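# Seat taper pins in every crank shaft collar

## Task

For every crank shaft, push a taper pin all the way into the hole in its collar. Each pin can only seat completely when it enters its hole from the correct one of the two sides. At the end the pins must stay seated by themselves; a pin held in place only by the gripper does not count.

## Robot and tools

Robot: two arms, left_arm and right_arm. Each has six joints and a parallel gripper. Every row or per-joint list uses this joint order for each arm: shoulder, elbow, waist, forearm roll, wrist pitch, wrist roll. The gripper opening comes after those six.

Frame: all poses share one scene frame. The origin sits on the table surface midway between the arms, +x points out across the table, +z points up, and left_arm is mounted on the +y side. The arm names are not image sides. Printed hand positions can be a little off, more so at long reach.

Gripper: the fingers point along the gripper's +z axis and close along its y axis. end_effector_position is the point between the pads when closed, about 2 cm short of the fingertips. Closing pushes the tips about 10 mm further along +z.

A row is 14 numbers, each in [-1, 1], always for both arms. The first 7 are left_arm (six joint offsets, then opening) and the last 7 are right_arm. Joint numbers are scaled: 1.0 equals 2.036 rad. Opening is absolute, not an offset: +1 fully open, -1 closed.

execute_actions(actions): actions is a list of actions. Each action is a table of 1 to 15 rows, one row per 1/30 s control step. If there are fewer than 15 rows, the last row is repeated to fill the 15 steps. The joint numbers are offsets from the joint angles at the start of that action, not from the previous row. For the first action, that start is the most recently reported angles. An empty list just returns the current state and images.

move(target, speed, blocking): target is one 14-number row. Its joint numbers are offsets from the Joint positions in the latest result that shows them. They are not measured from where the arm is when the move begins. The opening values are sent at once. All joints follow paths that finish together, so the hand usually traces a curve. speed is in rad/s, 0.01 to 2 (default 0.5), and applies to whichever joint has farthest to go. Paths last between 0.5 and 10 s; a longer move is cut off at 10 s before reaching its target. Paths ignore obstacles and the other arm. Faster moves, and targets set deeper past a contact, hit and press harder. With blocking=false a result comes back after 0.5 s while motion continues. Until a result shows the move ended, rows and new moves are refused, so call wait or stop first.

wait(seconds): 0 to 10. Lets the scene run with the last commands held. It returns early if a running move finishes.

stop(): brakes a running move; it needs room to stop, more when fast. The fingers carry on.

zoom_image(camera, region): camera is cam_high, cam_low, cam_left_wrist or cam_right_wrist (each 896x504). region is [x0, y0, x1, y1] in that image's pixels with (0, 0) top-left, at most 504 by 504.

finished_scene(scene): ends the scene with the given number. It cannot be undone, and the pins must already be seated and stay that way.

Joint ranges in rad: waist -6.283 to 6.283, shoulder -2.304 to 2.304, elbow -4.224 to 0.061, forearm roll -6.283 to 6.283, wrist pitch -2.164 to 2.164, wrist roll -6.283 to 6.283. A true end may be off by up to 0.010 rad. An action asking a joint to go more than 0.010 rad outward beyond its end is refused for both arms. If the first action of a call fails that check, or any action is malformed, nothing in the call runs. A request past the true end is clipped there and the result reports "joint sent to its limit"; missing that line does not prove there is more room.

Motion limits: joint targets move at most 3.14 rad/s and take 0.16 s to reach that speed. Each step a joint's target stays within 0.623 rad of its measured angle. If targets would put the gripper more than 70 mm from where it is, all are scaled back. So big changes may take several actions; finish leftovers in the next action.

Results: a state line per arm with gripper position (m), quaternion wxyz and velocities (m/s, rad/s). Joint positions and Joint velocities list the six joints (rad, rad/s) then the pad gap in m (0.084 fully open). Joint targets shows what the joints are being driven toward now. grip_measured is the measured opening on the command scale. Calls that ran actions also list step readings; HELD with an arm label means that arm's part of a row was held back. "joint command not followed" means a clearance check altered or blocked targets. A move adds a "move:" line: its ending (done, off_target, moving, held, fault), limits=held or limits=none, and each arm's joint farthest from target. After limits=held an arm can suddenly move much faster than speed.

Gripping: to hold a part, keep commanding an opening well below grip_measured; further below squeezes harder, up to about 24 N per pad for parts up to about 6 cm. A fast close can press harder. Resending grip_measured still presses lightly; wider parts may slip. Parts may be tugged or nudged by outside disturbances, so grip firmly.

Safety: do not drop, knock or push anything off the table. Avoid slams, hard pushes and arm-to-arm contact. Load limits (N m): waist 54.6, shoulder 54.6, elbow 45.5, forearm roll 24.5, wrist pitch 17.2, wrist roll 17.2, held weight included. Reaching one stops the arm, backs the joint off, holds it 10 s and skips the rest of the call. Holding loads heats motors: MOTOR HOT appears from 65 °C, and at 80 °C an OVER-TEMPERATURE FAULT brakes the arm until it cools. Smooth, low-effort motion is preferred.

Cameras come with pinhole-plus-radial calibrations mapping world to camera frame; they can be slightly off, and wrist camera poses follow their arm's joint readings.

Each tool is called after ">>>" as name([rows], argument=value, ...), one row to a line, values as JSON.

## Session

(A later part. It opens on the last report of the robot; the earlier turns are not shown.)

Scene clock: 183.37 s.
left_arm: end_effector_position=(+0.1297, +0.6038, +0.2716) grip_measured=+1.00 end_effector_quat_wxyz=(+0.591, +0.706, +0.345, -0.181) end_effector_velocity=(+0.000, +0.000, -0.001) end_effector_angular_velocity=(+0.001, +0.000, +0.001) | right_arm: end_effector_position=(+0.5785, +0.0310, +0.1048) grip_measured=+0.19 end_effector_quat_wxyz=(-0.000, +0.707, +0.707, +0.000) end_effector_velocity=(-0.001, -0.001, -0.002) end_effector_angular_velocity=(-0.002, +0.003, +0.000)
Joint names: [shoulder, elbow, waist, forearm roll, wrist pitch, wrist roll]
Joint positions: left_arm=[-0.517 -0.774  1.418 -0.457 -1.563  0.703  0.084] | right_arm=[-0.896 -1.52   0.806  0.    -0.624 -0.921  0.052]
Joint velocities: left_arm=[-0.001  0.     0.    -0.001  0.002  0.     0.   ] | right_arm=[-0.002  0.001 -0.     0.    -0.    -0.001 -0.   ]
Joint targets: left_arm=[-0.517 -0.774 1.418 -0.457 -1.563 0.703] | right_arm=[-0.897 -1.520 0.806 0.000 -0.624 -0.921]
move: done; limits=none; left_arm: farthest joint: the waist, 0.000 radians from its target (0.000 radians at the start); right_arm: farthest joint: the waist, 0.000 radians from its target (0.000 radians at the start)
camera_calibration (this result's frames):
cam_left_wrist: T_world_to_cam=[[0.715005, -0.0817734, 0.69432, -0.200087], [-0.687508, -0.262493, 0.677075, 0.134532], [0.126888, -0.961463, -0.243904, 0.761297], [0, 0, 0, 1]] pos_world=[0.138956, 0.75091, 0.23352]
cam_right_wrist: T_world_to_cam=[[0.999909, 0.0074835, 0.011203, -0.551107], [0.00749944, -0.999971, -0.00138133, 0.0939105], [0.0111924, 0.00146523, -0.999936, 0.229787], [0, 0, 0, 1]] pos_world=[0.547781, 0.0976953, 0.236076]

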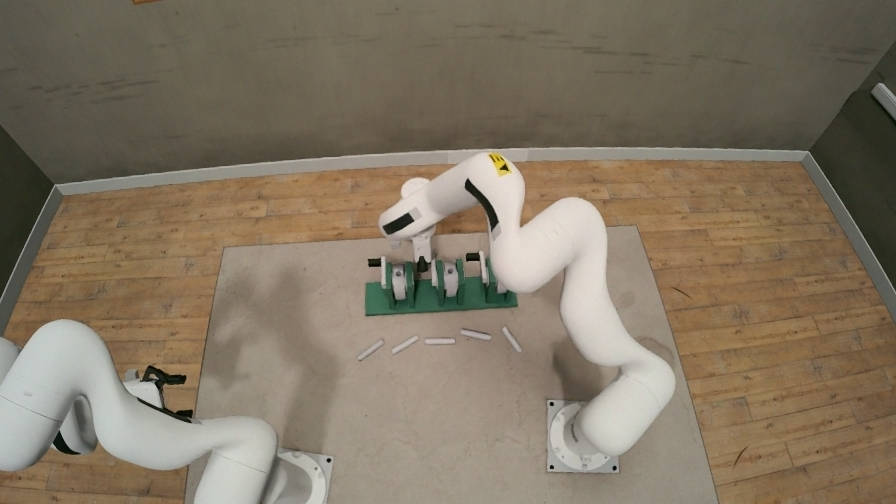

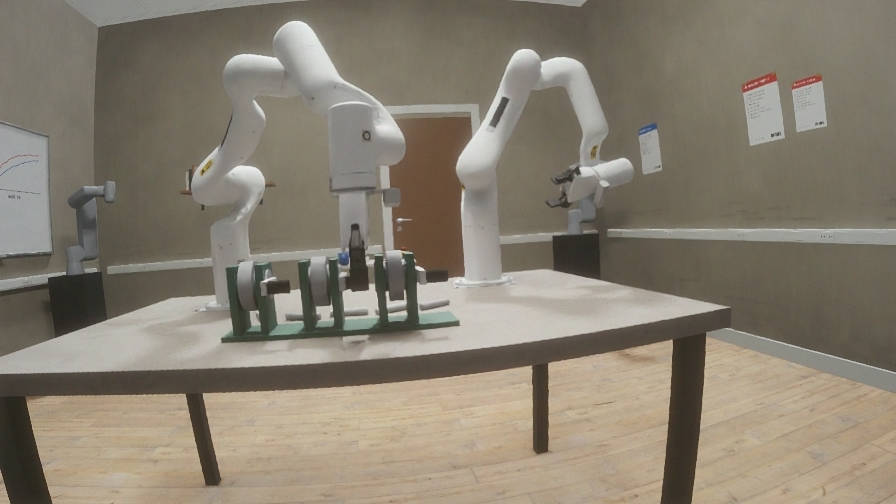

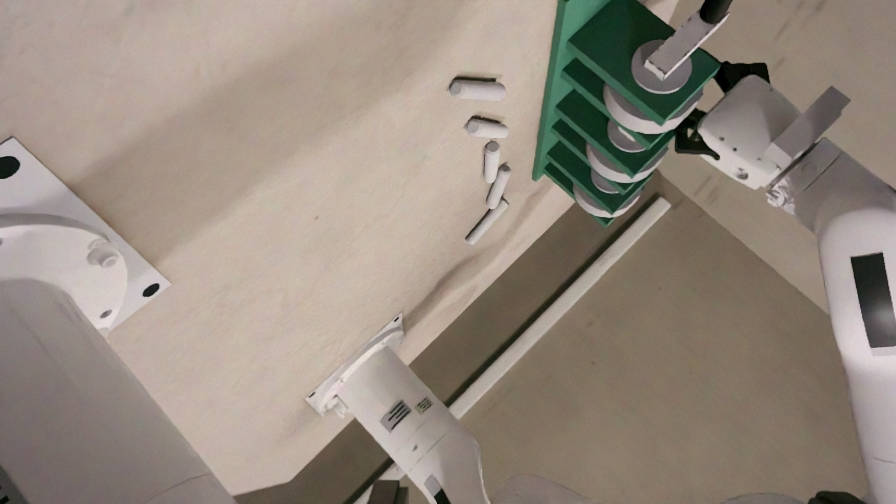

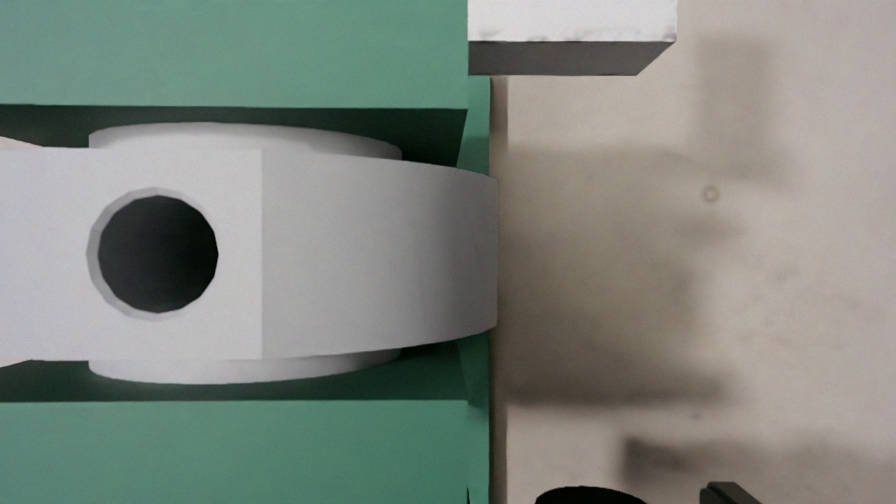

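>>> execute_actions([
  [[0,0,0,0,0,0,1,0,0,0,0,0,0,-0.3]],
  [[0,0,0,0,0,0,1,0,0,0,0,0,0,-0.65]],
  [[0,0,0,0,0,0,1,0,0,0,0,0,0,-0.65]],
])

>>> move(target=[0,0,0,0,0,0,1,0.0335,0.0142,0.0042,0,-0.0194,0.0042,-0.65], speed=0.07)

>>> move(target=[0,0,0,0,0,0,1,0.0396,0.0353,0.0118,0,-0.0043,0.0118,-0.65], speed=0.07)

>>> move(target=[0,0,0,0,0,0,1,0.0352,0.0466,0.0174,0,0.0114,0.0174,-0.65], speed=0.07)

Scene clock: 212.70 s.
left_arm: end_effector_position=(+0.1297, +0.6038, +0.2716) grip_measured=+1.00 end_effector_quat_wxyz=(+0.591, +0.706, +0.345, -0.181) end_effector_velocity=(-0.000, +0.000, -0.000) end_effector_angular_velocity=(-0.000, +0.000, +0.001) | right_arm: end_effector_position=(+0.5782, +0.0309, +0.1047) grip_measured=-0.47 end_effector_quat_wxyz=(-0.000, +0.707, +0.707, -0.000) end_effector_velocity=(+0.001, -0.001, +0.001) end_effector_angular_velocity=(+0.001, -0.001, -0.002)
Joint names: [shoulder, elbow, waist, forearm roll, wrist pitch, wrist roll]
Joint positions: left_arm=[-0.517 -0.774  1.418 -0.457 -1.563  0.703  0.084] | right_arm=[-0.897 -1.52   0.806  0.    -0.624 -0.921  0.024]
Joint velocities: left_arm=[-0.001  0.     0.001 -0.001  0.001 -0.     0.   ] | right_arm=[ 0.001  0.    -0.002  0.     0.    -0.    -0.   ]
Joint targets: left_arm=[-0.517 -0.774 1.418 -0.457 -1.563 0.703] | right_arm=[-0.897 -1.520 0.806 0.000 -0.624 -0.921]
Step readings (joint positions; steps 1 to 15: 1st action; 16 to 30: 2nd action; 31 to 45: 3rd action):
0: left_arm=[-0.517 -0.774 1.418 -0.457 -1.563 0.703] | right_arm=[-0.897 -1.520 0.806 0.000 -0.624 -0.921]
1: left_arm=[-0.517 -0.774 1.418 -0.457 -1.563 0.703] | right_arm=[-0.897 -1.520 0.806 0.000 -0.624 -0.921]
2: left_arm=[-0.517 -0.774 1.418 -0.457 -1.563 0.703] | right_arm=[-0.897 -1.520 0.806 0.000 -0.624 -0.921]
4: left_arm=[-0.517 -0.774 1.418 -0.457 -1.563 0.703] | right_arm=[-0.897 -1.520 0.806 0.000 -0.624 -0.921]
8: left_arm=[-0.517 -0.774 1.418 -0.457 -1.563 0.703] | right_arm=[-0.896 -1.520 0.806 0.000 -0.624 -0.921]
15: left_arm=[-0.517 -0.774 1.418 -0.457 -1.563 0.703] | right_arm=[-0.896 -1.520 0.806 0.000 -0.624 -0.921]
16: left_arm=[-0.517 -0.774 1.418 -0.457 -1.563 0.703] | right_arm=[-0.896 -1.520 0.806 0.000 -0.624 -0.921]
17: left_arm=[-0.517 -0.774 1.418 -0.457 -1.563 0.703] | right_arm=[-0.896 -1.520 0.806 0.000 -0.624 -0.921]
19: left_arm=[-0.517 -0.774 1.418 -0.457 -1.563 0.703] | right_arm=[-0.897 -1.520 0.806 0.000 -0.624 -0.921]
23: left_arm=[-0.517 -0.774 1.418 -0.457 -1.563 0.703] | right_arm=[-0.897 -1.520 0.806 0.000 -0.624 -0.921]
30: left_arm=[-0.517 -0.774 1.418 -0.457 -1.563 0.703] | right_arm=[-0.897 -1.520 0.806 0.000 -0.624 -0.921]
31: left_arm=[-0.517 -0.774 1.418 -0.457 -1.563 0.703] | right_arm=[-0.897 -1.520 0.806 0.000 -0.624 -0.921]
32: left_arm=[-0.517 -0.774 1.418 -0.457 -1.563 0.703] | right_arm=[-0.897 -1.520 0.806 0.000 -0.624 -0.921]
34: left_arm=[-0.517 -0.774 1.418 -0.457 -1.563 0.703] | right_arm=[-0.897 -1.520 0.806 0.000 -0.624 -0.921]
38: left_arm=[-0.517 -0.774 1.418 -0.457 -1.563 0.703] | right_arm=[-0.897 -1.520 0.806 0.000 -0.624 -0.921]
45: Joint positions above
camera_calibration (this result's frames):
cam_left_wrist: T_world_to_cam=[[0.715005, -0.0817731, 0.69432, -0.200087], [-0.687508, -0.262493, 0.677075, 0.134532], [0.126888, -0.961463, -0.243904, 0.761296], [0, 0, 0, 1]] pos_world=[0.138956, 0.75091, 0.23352]
cam_right_wrist: T_world_to_cam=[[0.999916, 0.00748283, 0.0105568, -0.55077], [0.00749376, -0.999971, -0.000995906, 0.0938373], [0.0105491, 0.00107493, -0.999944, 0.230054], [0, 0, 0, 1]] pos_world=[0.547594, 0.0977086, 0.235949]

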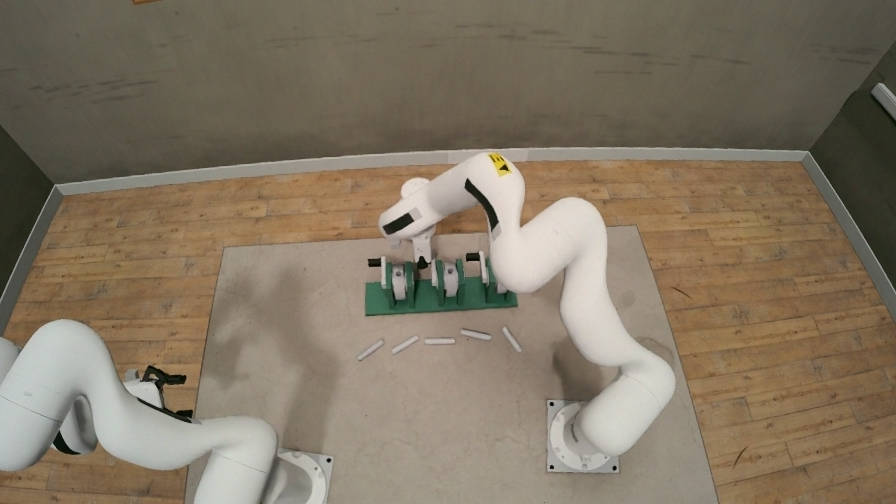

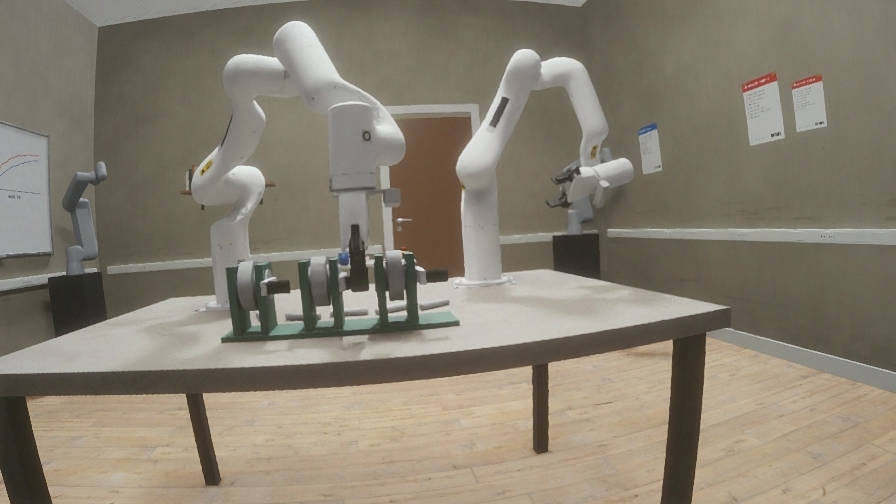

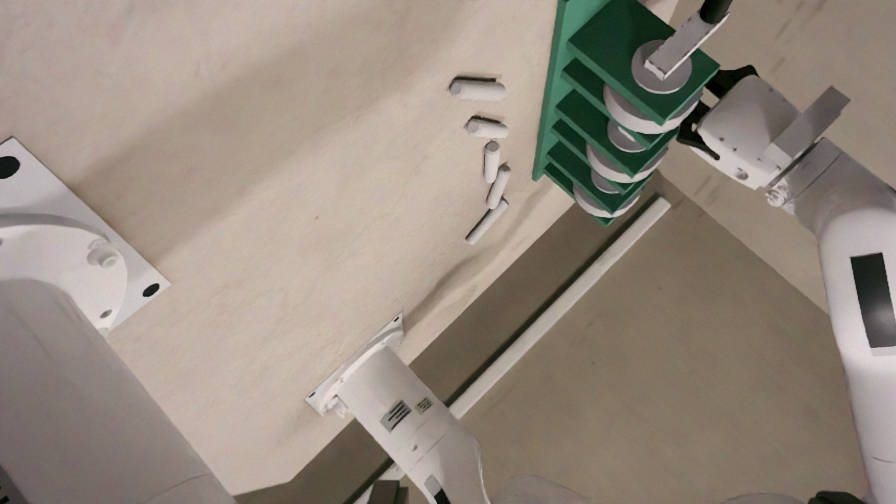

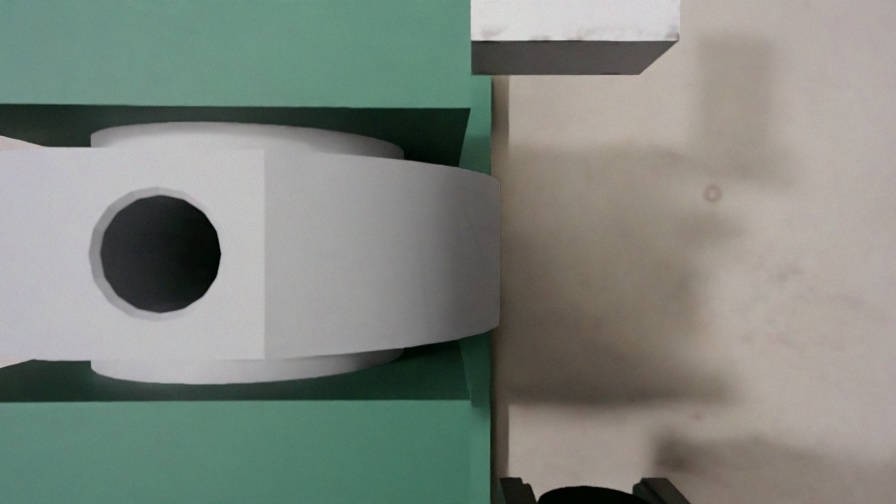

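Scene clock: 213.97 s.
left_arm: end_effector_position=(+0.1297, +0.6038, +0.2716) grip_measured=+1.00 end_effector_quat_wxyz=(+0.591, +0.706, +0.345, -0.181) end_effector_velocity=(-0.000, -0.000, +0.000) end_effector_angular_velocity=(-0.000, +0.000, -0.002) | right_arm: end_effector_position=(+0.5684, +0.0310, +0.1395) grip_measured=-0.47 end_effector_quat_wxyz=(-0.000, +0.707, +0.707, -0.001) end_effector_velocity=(+0.000, -0.000, -0.001) end_effector_angular_velocity=(+0.000, -0.000, +0.000)
Joint names: [shoulder, elbow, waist, forearm roll, wrist pitch, wrist roll]
Joint positions: left_arm=[-0.517 -0.774  1.418 -0.457 -1.563  0.703  0.084] | right_arm=[-0.829 -1.491  0.815  0.001 -0.664 -0.913  0.024]
Joint velocities: left_arm=[ 0.     0.    -0.001  0.001 -0.001  0.     0.   ] | right_arm=[-0.002  0.001 -0.    -0.     0.003 -0.    -0.   ]
Joint targets: left_arm=[-0.517 -0.774 1.418 -0.457 -1.563 0.703] | right_arm=[-0.828 -1.491 0.815 0.000 -0.664 -0.913]
move: done; limits=none; left_arm: farthest joint: the waist, 0.000 radians from its target (0.000 radians at the start); right_arm: farthest joint: the waist, 0.001 radians from its target (0.008 radians at the start)
camera_calibration (this result's frames):
cam_left_wrist: T_world_to_cam=[[0.715005, -0.0817731, 0.69432, -0.200087], [-0.687508, -0.262494, 0.677075, 0.134532], [0.126888, -0.961463, -0.243904, 0.761296], [0, 0, 0, 1]] pos_world=[0.138956, 0.75091, 0.23352]
cam_right_wrist: T_world_to_cam=[[0.999925, 0.00759608, 0.00958896, -0.541173], [0.00760124, -0.999971, -0.000501973, 0.0939007], [0.00958487, 0.000574823, -0.999954, 0.265446], [0, 0, 0, 1]] pos_world=[0.537875, 0.0978562, 0.270671]

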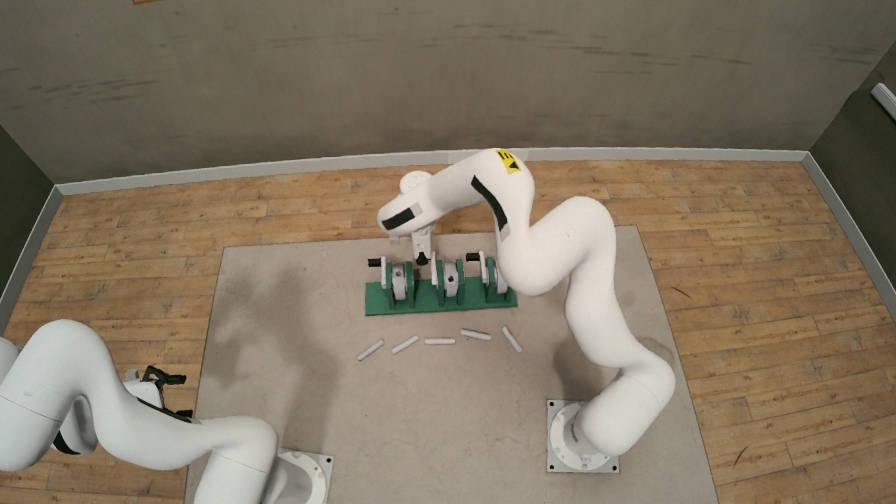

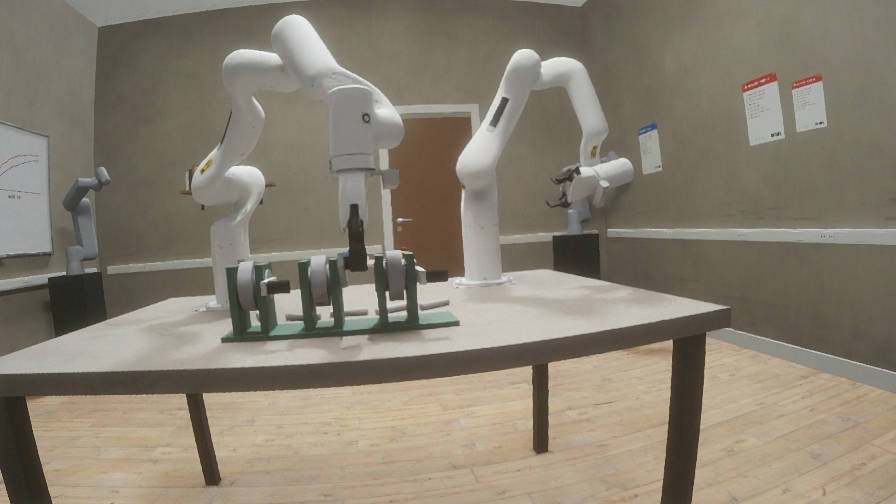

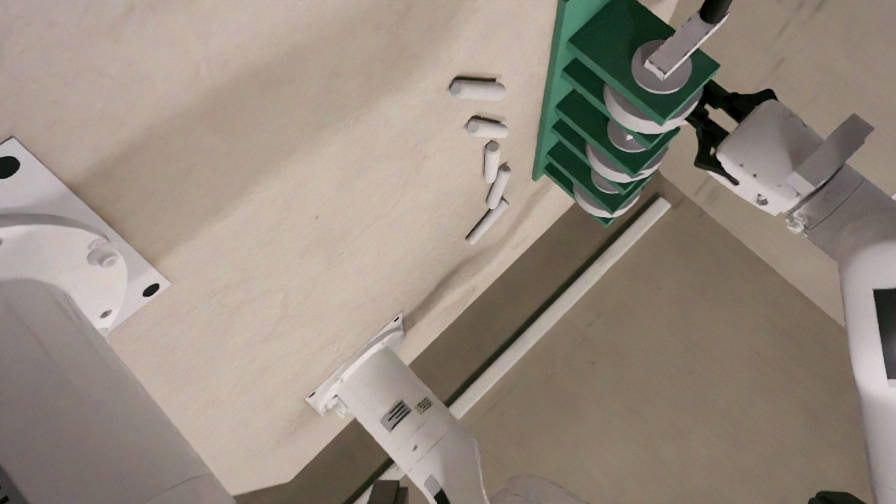

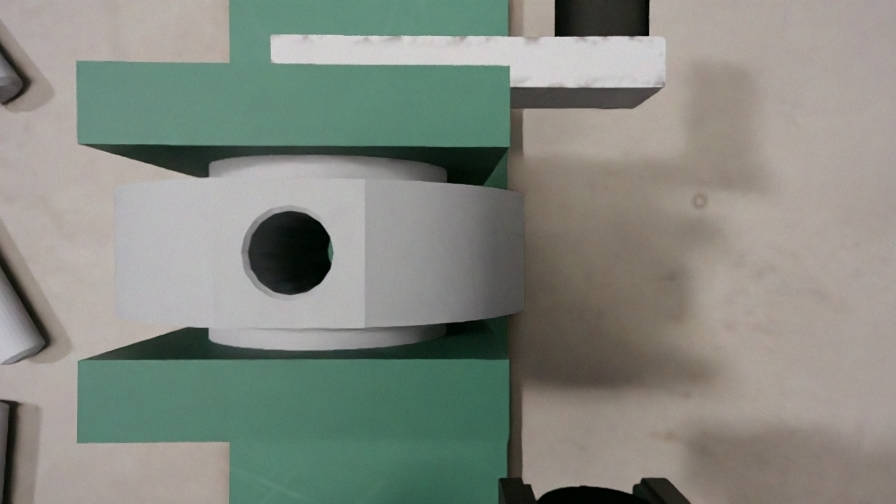

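Scene clock: 215.40 s.
left_arm: end_effector_position=(+0.1297, +0.6038, +0.2716) grip_measured=+1.00 end_effector_quat_wxyz=(+0.591, +0.706, +0.345, -0.181) end_effector_velocity=(+0.000, +0.000, +0.000) end_effector_angular_velocity=(-0.000, -0.000, +0.001) | right_arm: end_effector_position=(+0.5421, +0.0310, +0.1644) grip_measured=-0.47 end_effector_quat_wxyz=(-0.001, +0.707, +0.707, -0.002) end_effector_velocity=(+0.001, -0.001, +0.000) end_effector_angular_velocity=(+0.001, -0.002, +0.001)
Joint names: [shoulder, elbow, waist, forearm roll, wrist pitch, wrist roll]
Joint positions: left_arm=[-0.517 -0.774  1.418 -0.457 -1.563  0.703  0.084] | right_arm=[-0.749 -1.418  0.84   0.001 -0.673 -0.889  0.024]
Joint velocities: left_arm=[-0.    -0.     0.    -0.001 -0.    -0.     0.   ] | right_arm=[ 0.001  0.    -0.001 -0.001  0.001 -0.001 -0.   ]
Joint targets: left_arm=[-0.517 -0.774 1.418 -0.457 -1.563 0.703] | right_arm=[-0.748 -1.419 0.839 0.001 -0.673 -0.889]
move: done; limits=none; left_arm: farthest joint: the waist, 0.000 radians from its target (0.000 radians at the start); right_arm: farthest joint: the waist, 0.001 radians from its target (0.024 radians at the start)
camera_calibration (this result's frames):
cam_left_wrist: T_world_to_cam=[[0.715005, -0.0817731, 0.69432, -0.200087], [-0.687508, -0.262493, 0.677075, 0.134532], [0.126888, -0.961463, -0.243904, 0.761296], [0, 0, 0, 1]] pos_world=[0.138956, 0.75091, 0.23352]
cam_right_wrist: T_world_to_cam=[[0.999937, 0.00778376, 0.00804074, -0.514881], [0.00778129, -0.99997, 0.000337482, 0.0938296], [0.00804312, -0.000274893, -0.999968, 0.291461], [0, 0, 0, 1]] pos_world=[0.511774, 0.0979146, 0.29556]

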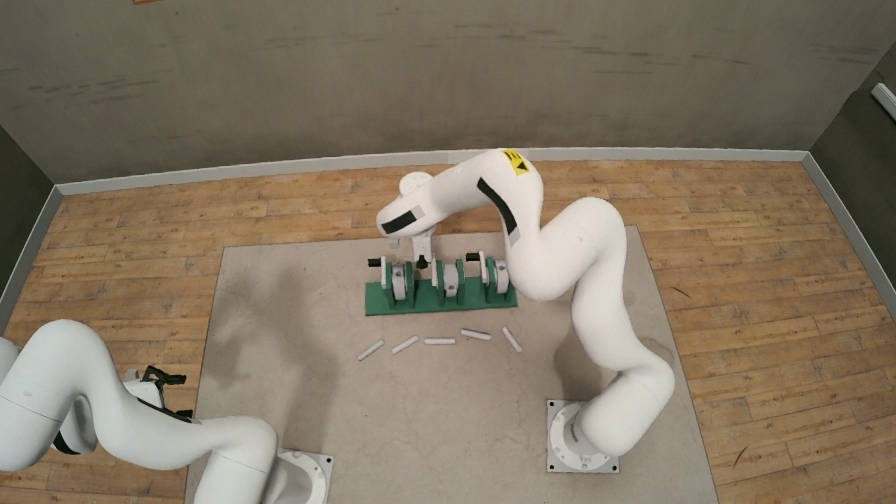

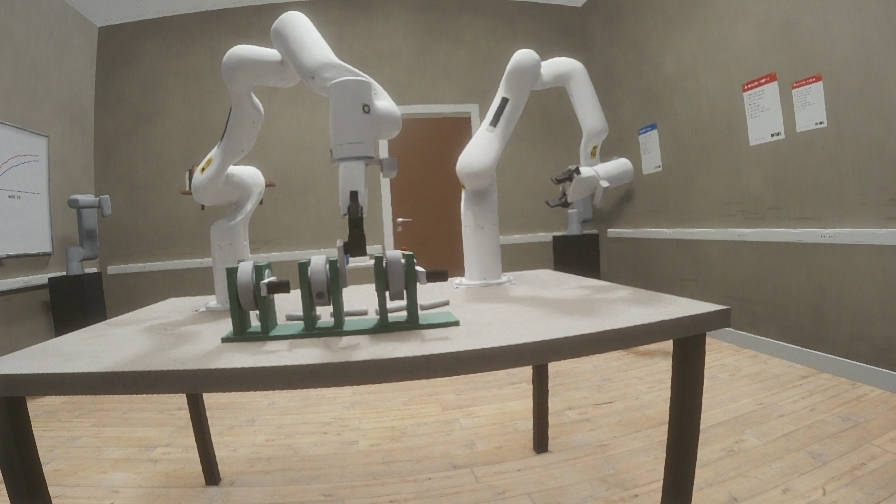

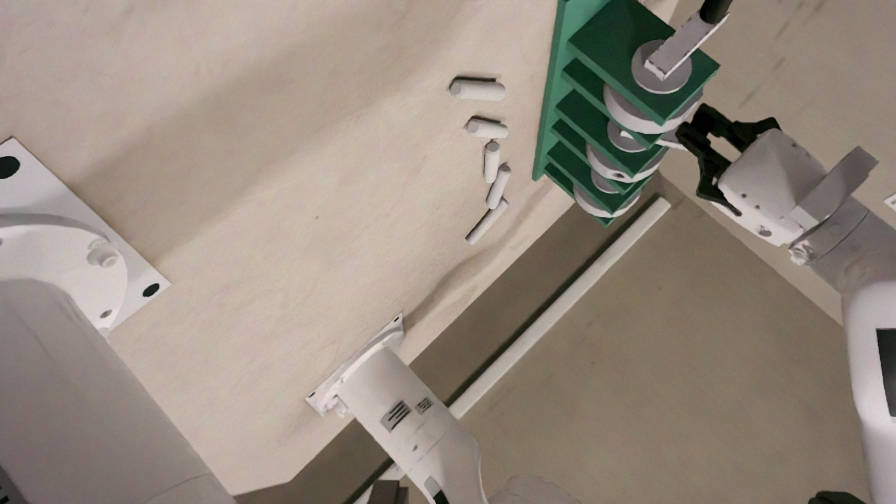

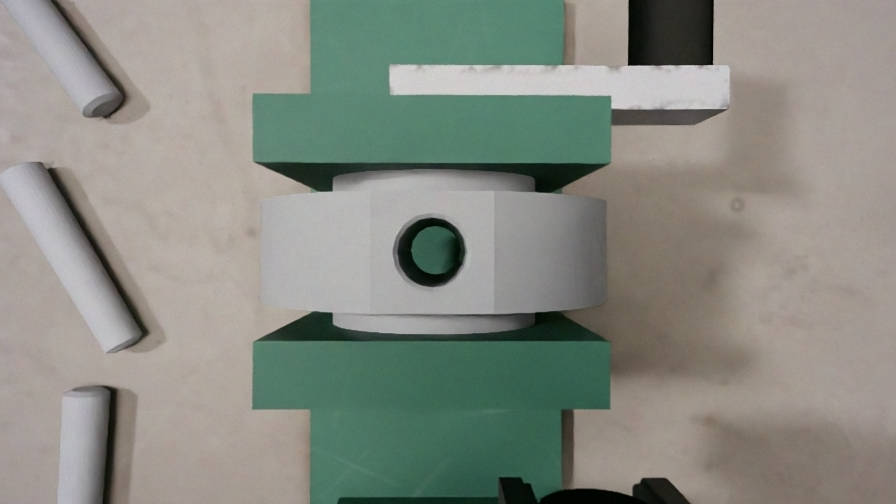

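Scene clock: 217.07 s.
left_arm: end_effector_position=(+0.1297, +0.6038, +0.2716) grip_measured=+1.00 end_effector_quat_wxyz=(+0.591, +0.706, +0.345, -0.181) end_effector_velocity=(-0.000, -0.000, +0.000) end_effector_angular_velocity=(-0.002, +0.000, -0.001) | right_arm: end_effector_position=(+0.5066, +0.0307, +0.1726) grip_measured=-0.47 end_effector_quat_wxyz=(-0.001, +0.707, +0.707, -0.002) end_effector_velocity=(+0.001, -0.000, +0.002) end_effector_angular_velocity=(-0.000, -0.000, -0.001)
Joint names: [shoulder, elbow, waist, forearm roll, wrist pitch, wrist roll]
Joint positions: left_arm=[-0.517 -0.774  1.418 -0.457 -1.563  0.703  0.084] | right_arm=[-0.678 -1.322  0.876  0.001 -0.649 -0.853  0.024]
Joint velocities: left_arm=[-0.001 -0.    -0.     0.001 -0.002 -0.     0.   ] | right_arm=[ 0.002 -0.001 -0.001 -0.001 -0.003  0.    -0.   ]
Joint targets: left_arm=[-0.517 -0.774 1.418 -0.457 -1.563 0.703] | right_arm=[-0.677 -1.323 0.875 0.001 -0.650 -0.853]
move: done; limits=none; left_arm: farthest joint: the waist, 0.000 radians from its target (0.000 radians at the start); right_arm: farthest joint: the shoulder, 0.001 radians from its target (0.071 radians at the start)
camera_calibration (this result's frames):
cam_left_wrist: T_world_to_cam=[[0.715005, -0.0817732, 0.69432, -0.200087], [-0.687508, -0.262493, 0.677075, 0.134532], [0.126888, -0.961463, -0.243904, 0.761296], [0, 0, 0, 1]] pos_world=[0.138956, 0.75091, 0.23352]
cam_right_wrist: T_world_to_cam=[[0.999943, 0.00792281, 0.00714878, -0.479272], [0.00791587, -0.999968, 0.000998562, 0.0936766], [0.00715646, -0.000941917, -0.999974, 0.300512], [0, 0, 0, 1]] pos_world=[0.476352, 0.0977539, 0.303837]

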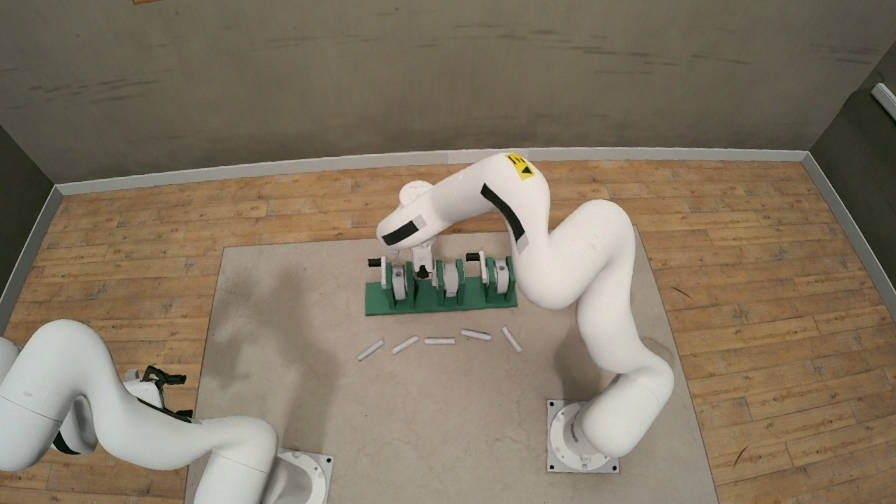

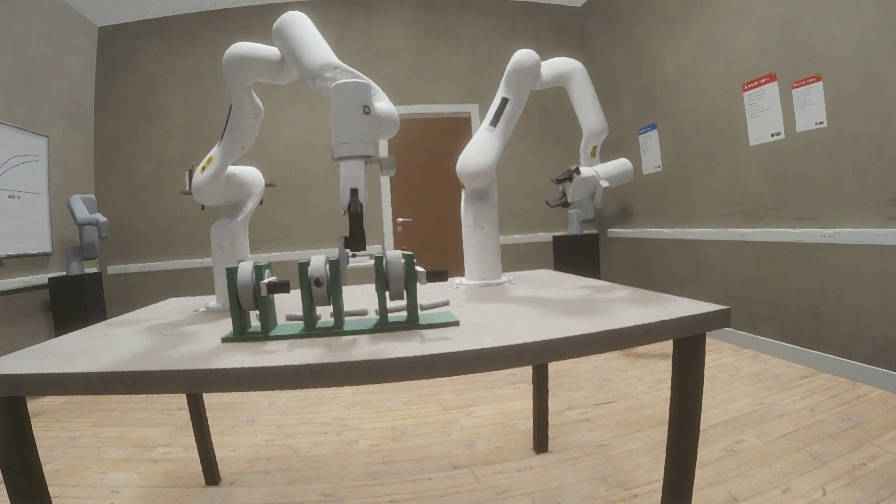

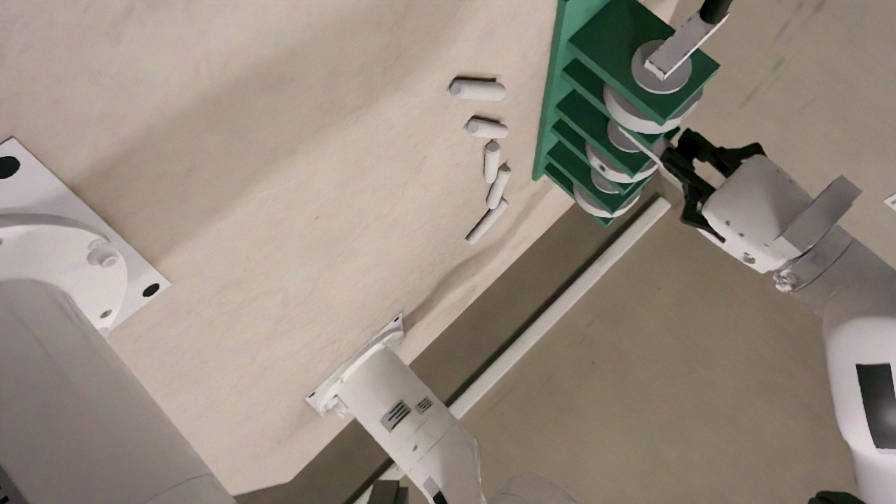

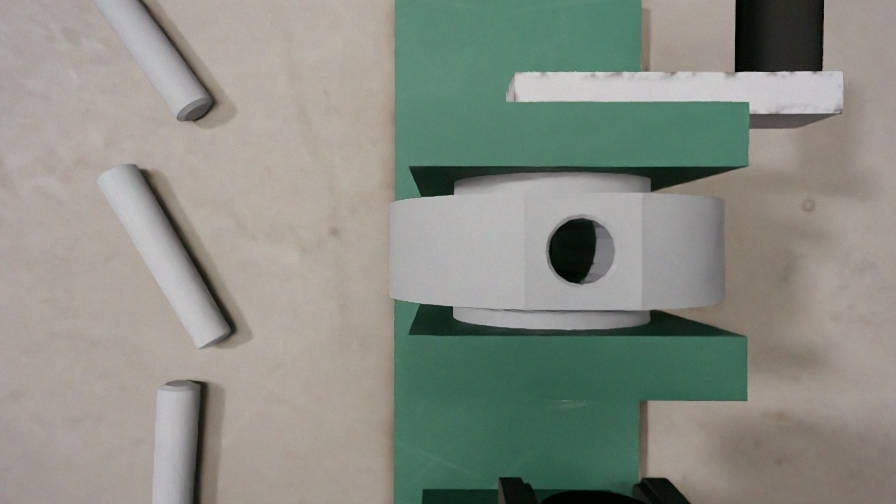

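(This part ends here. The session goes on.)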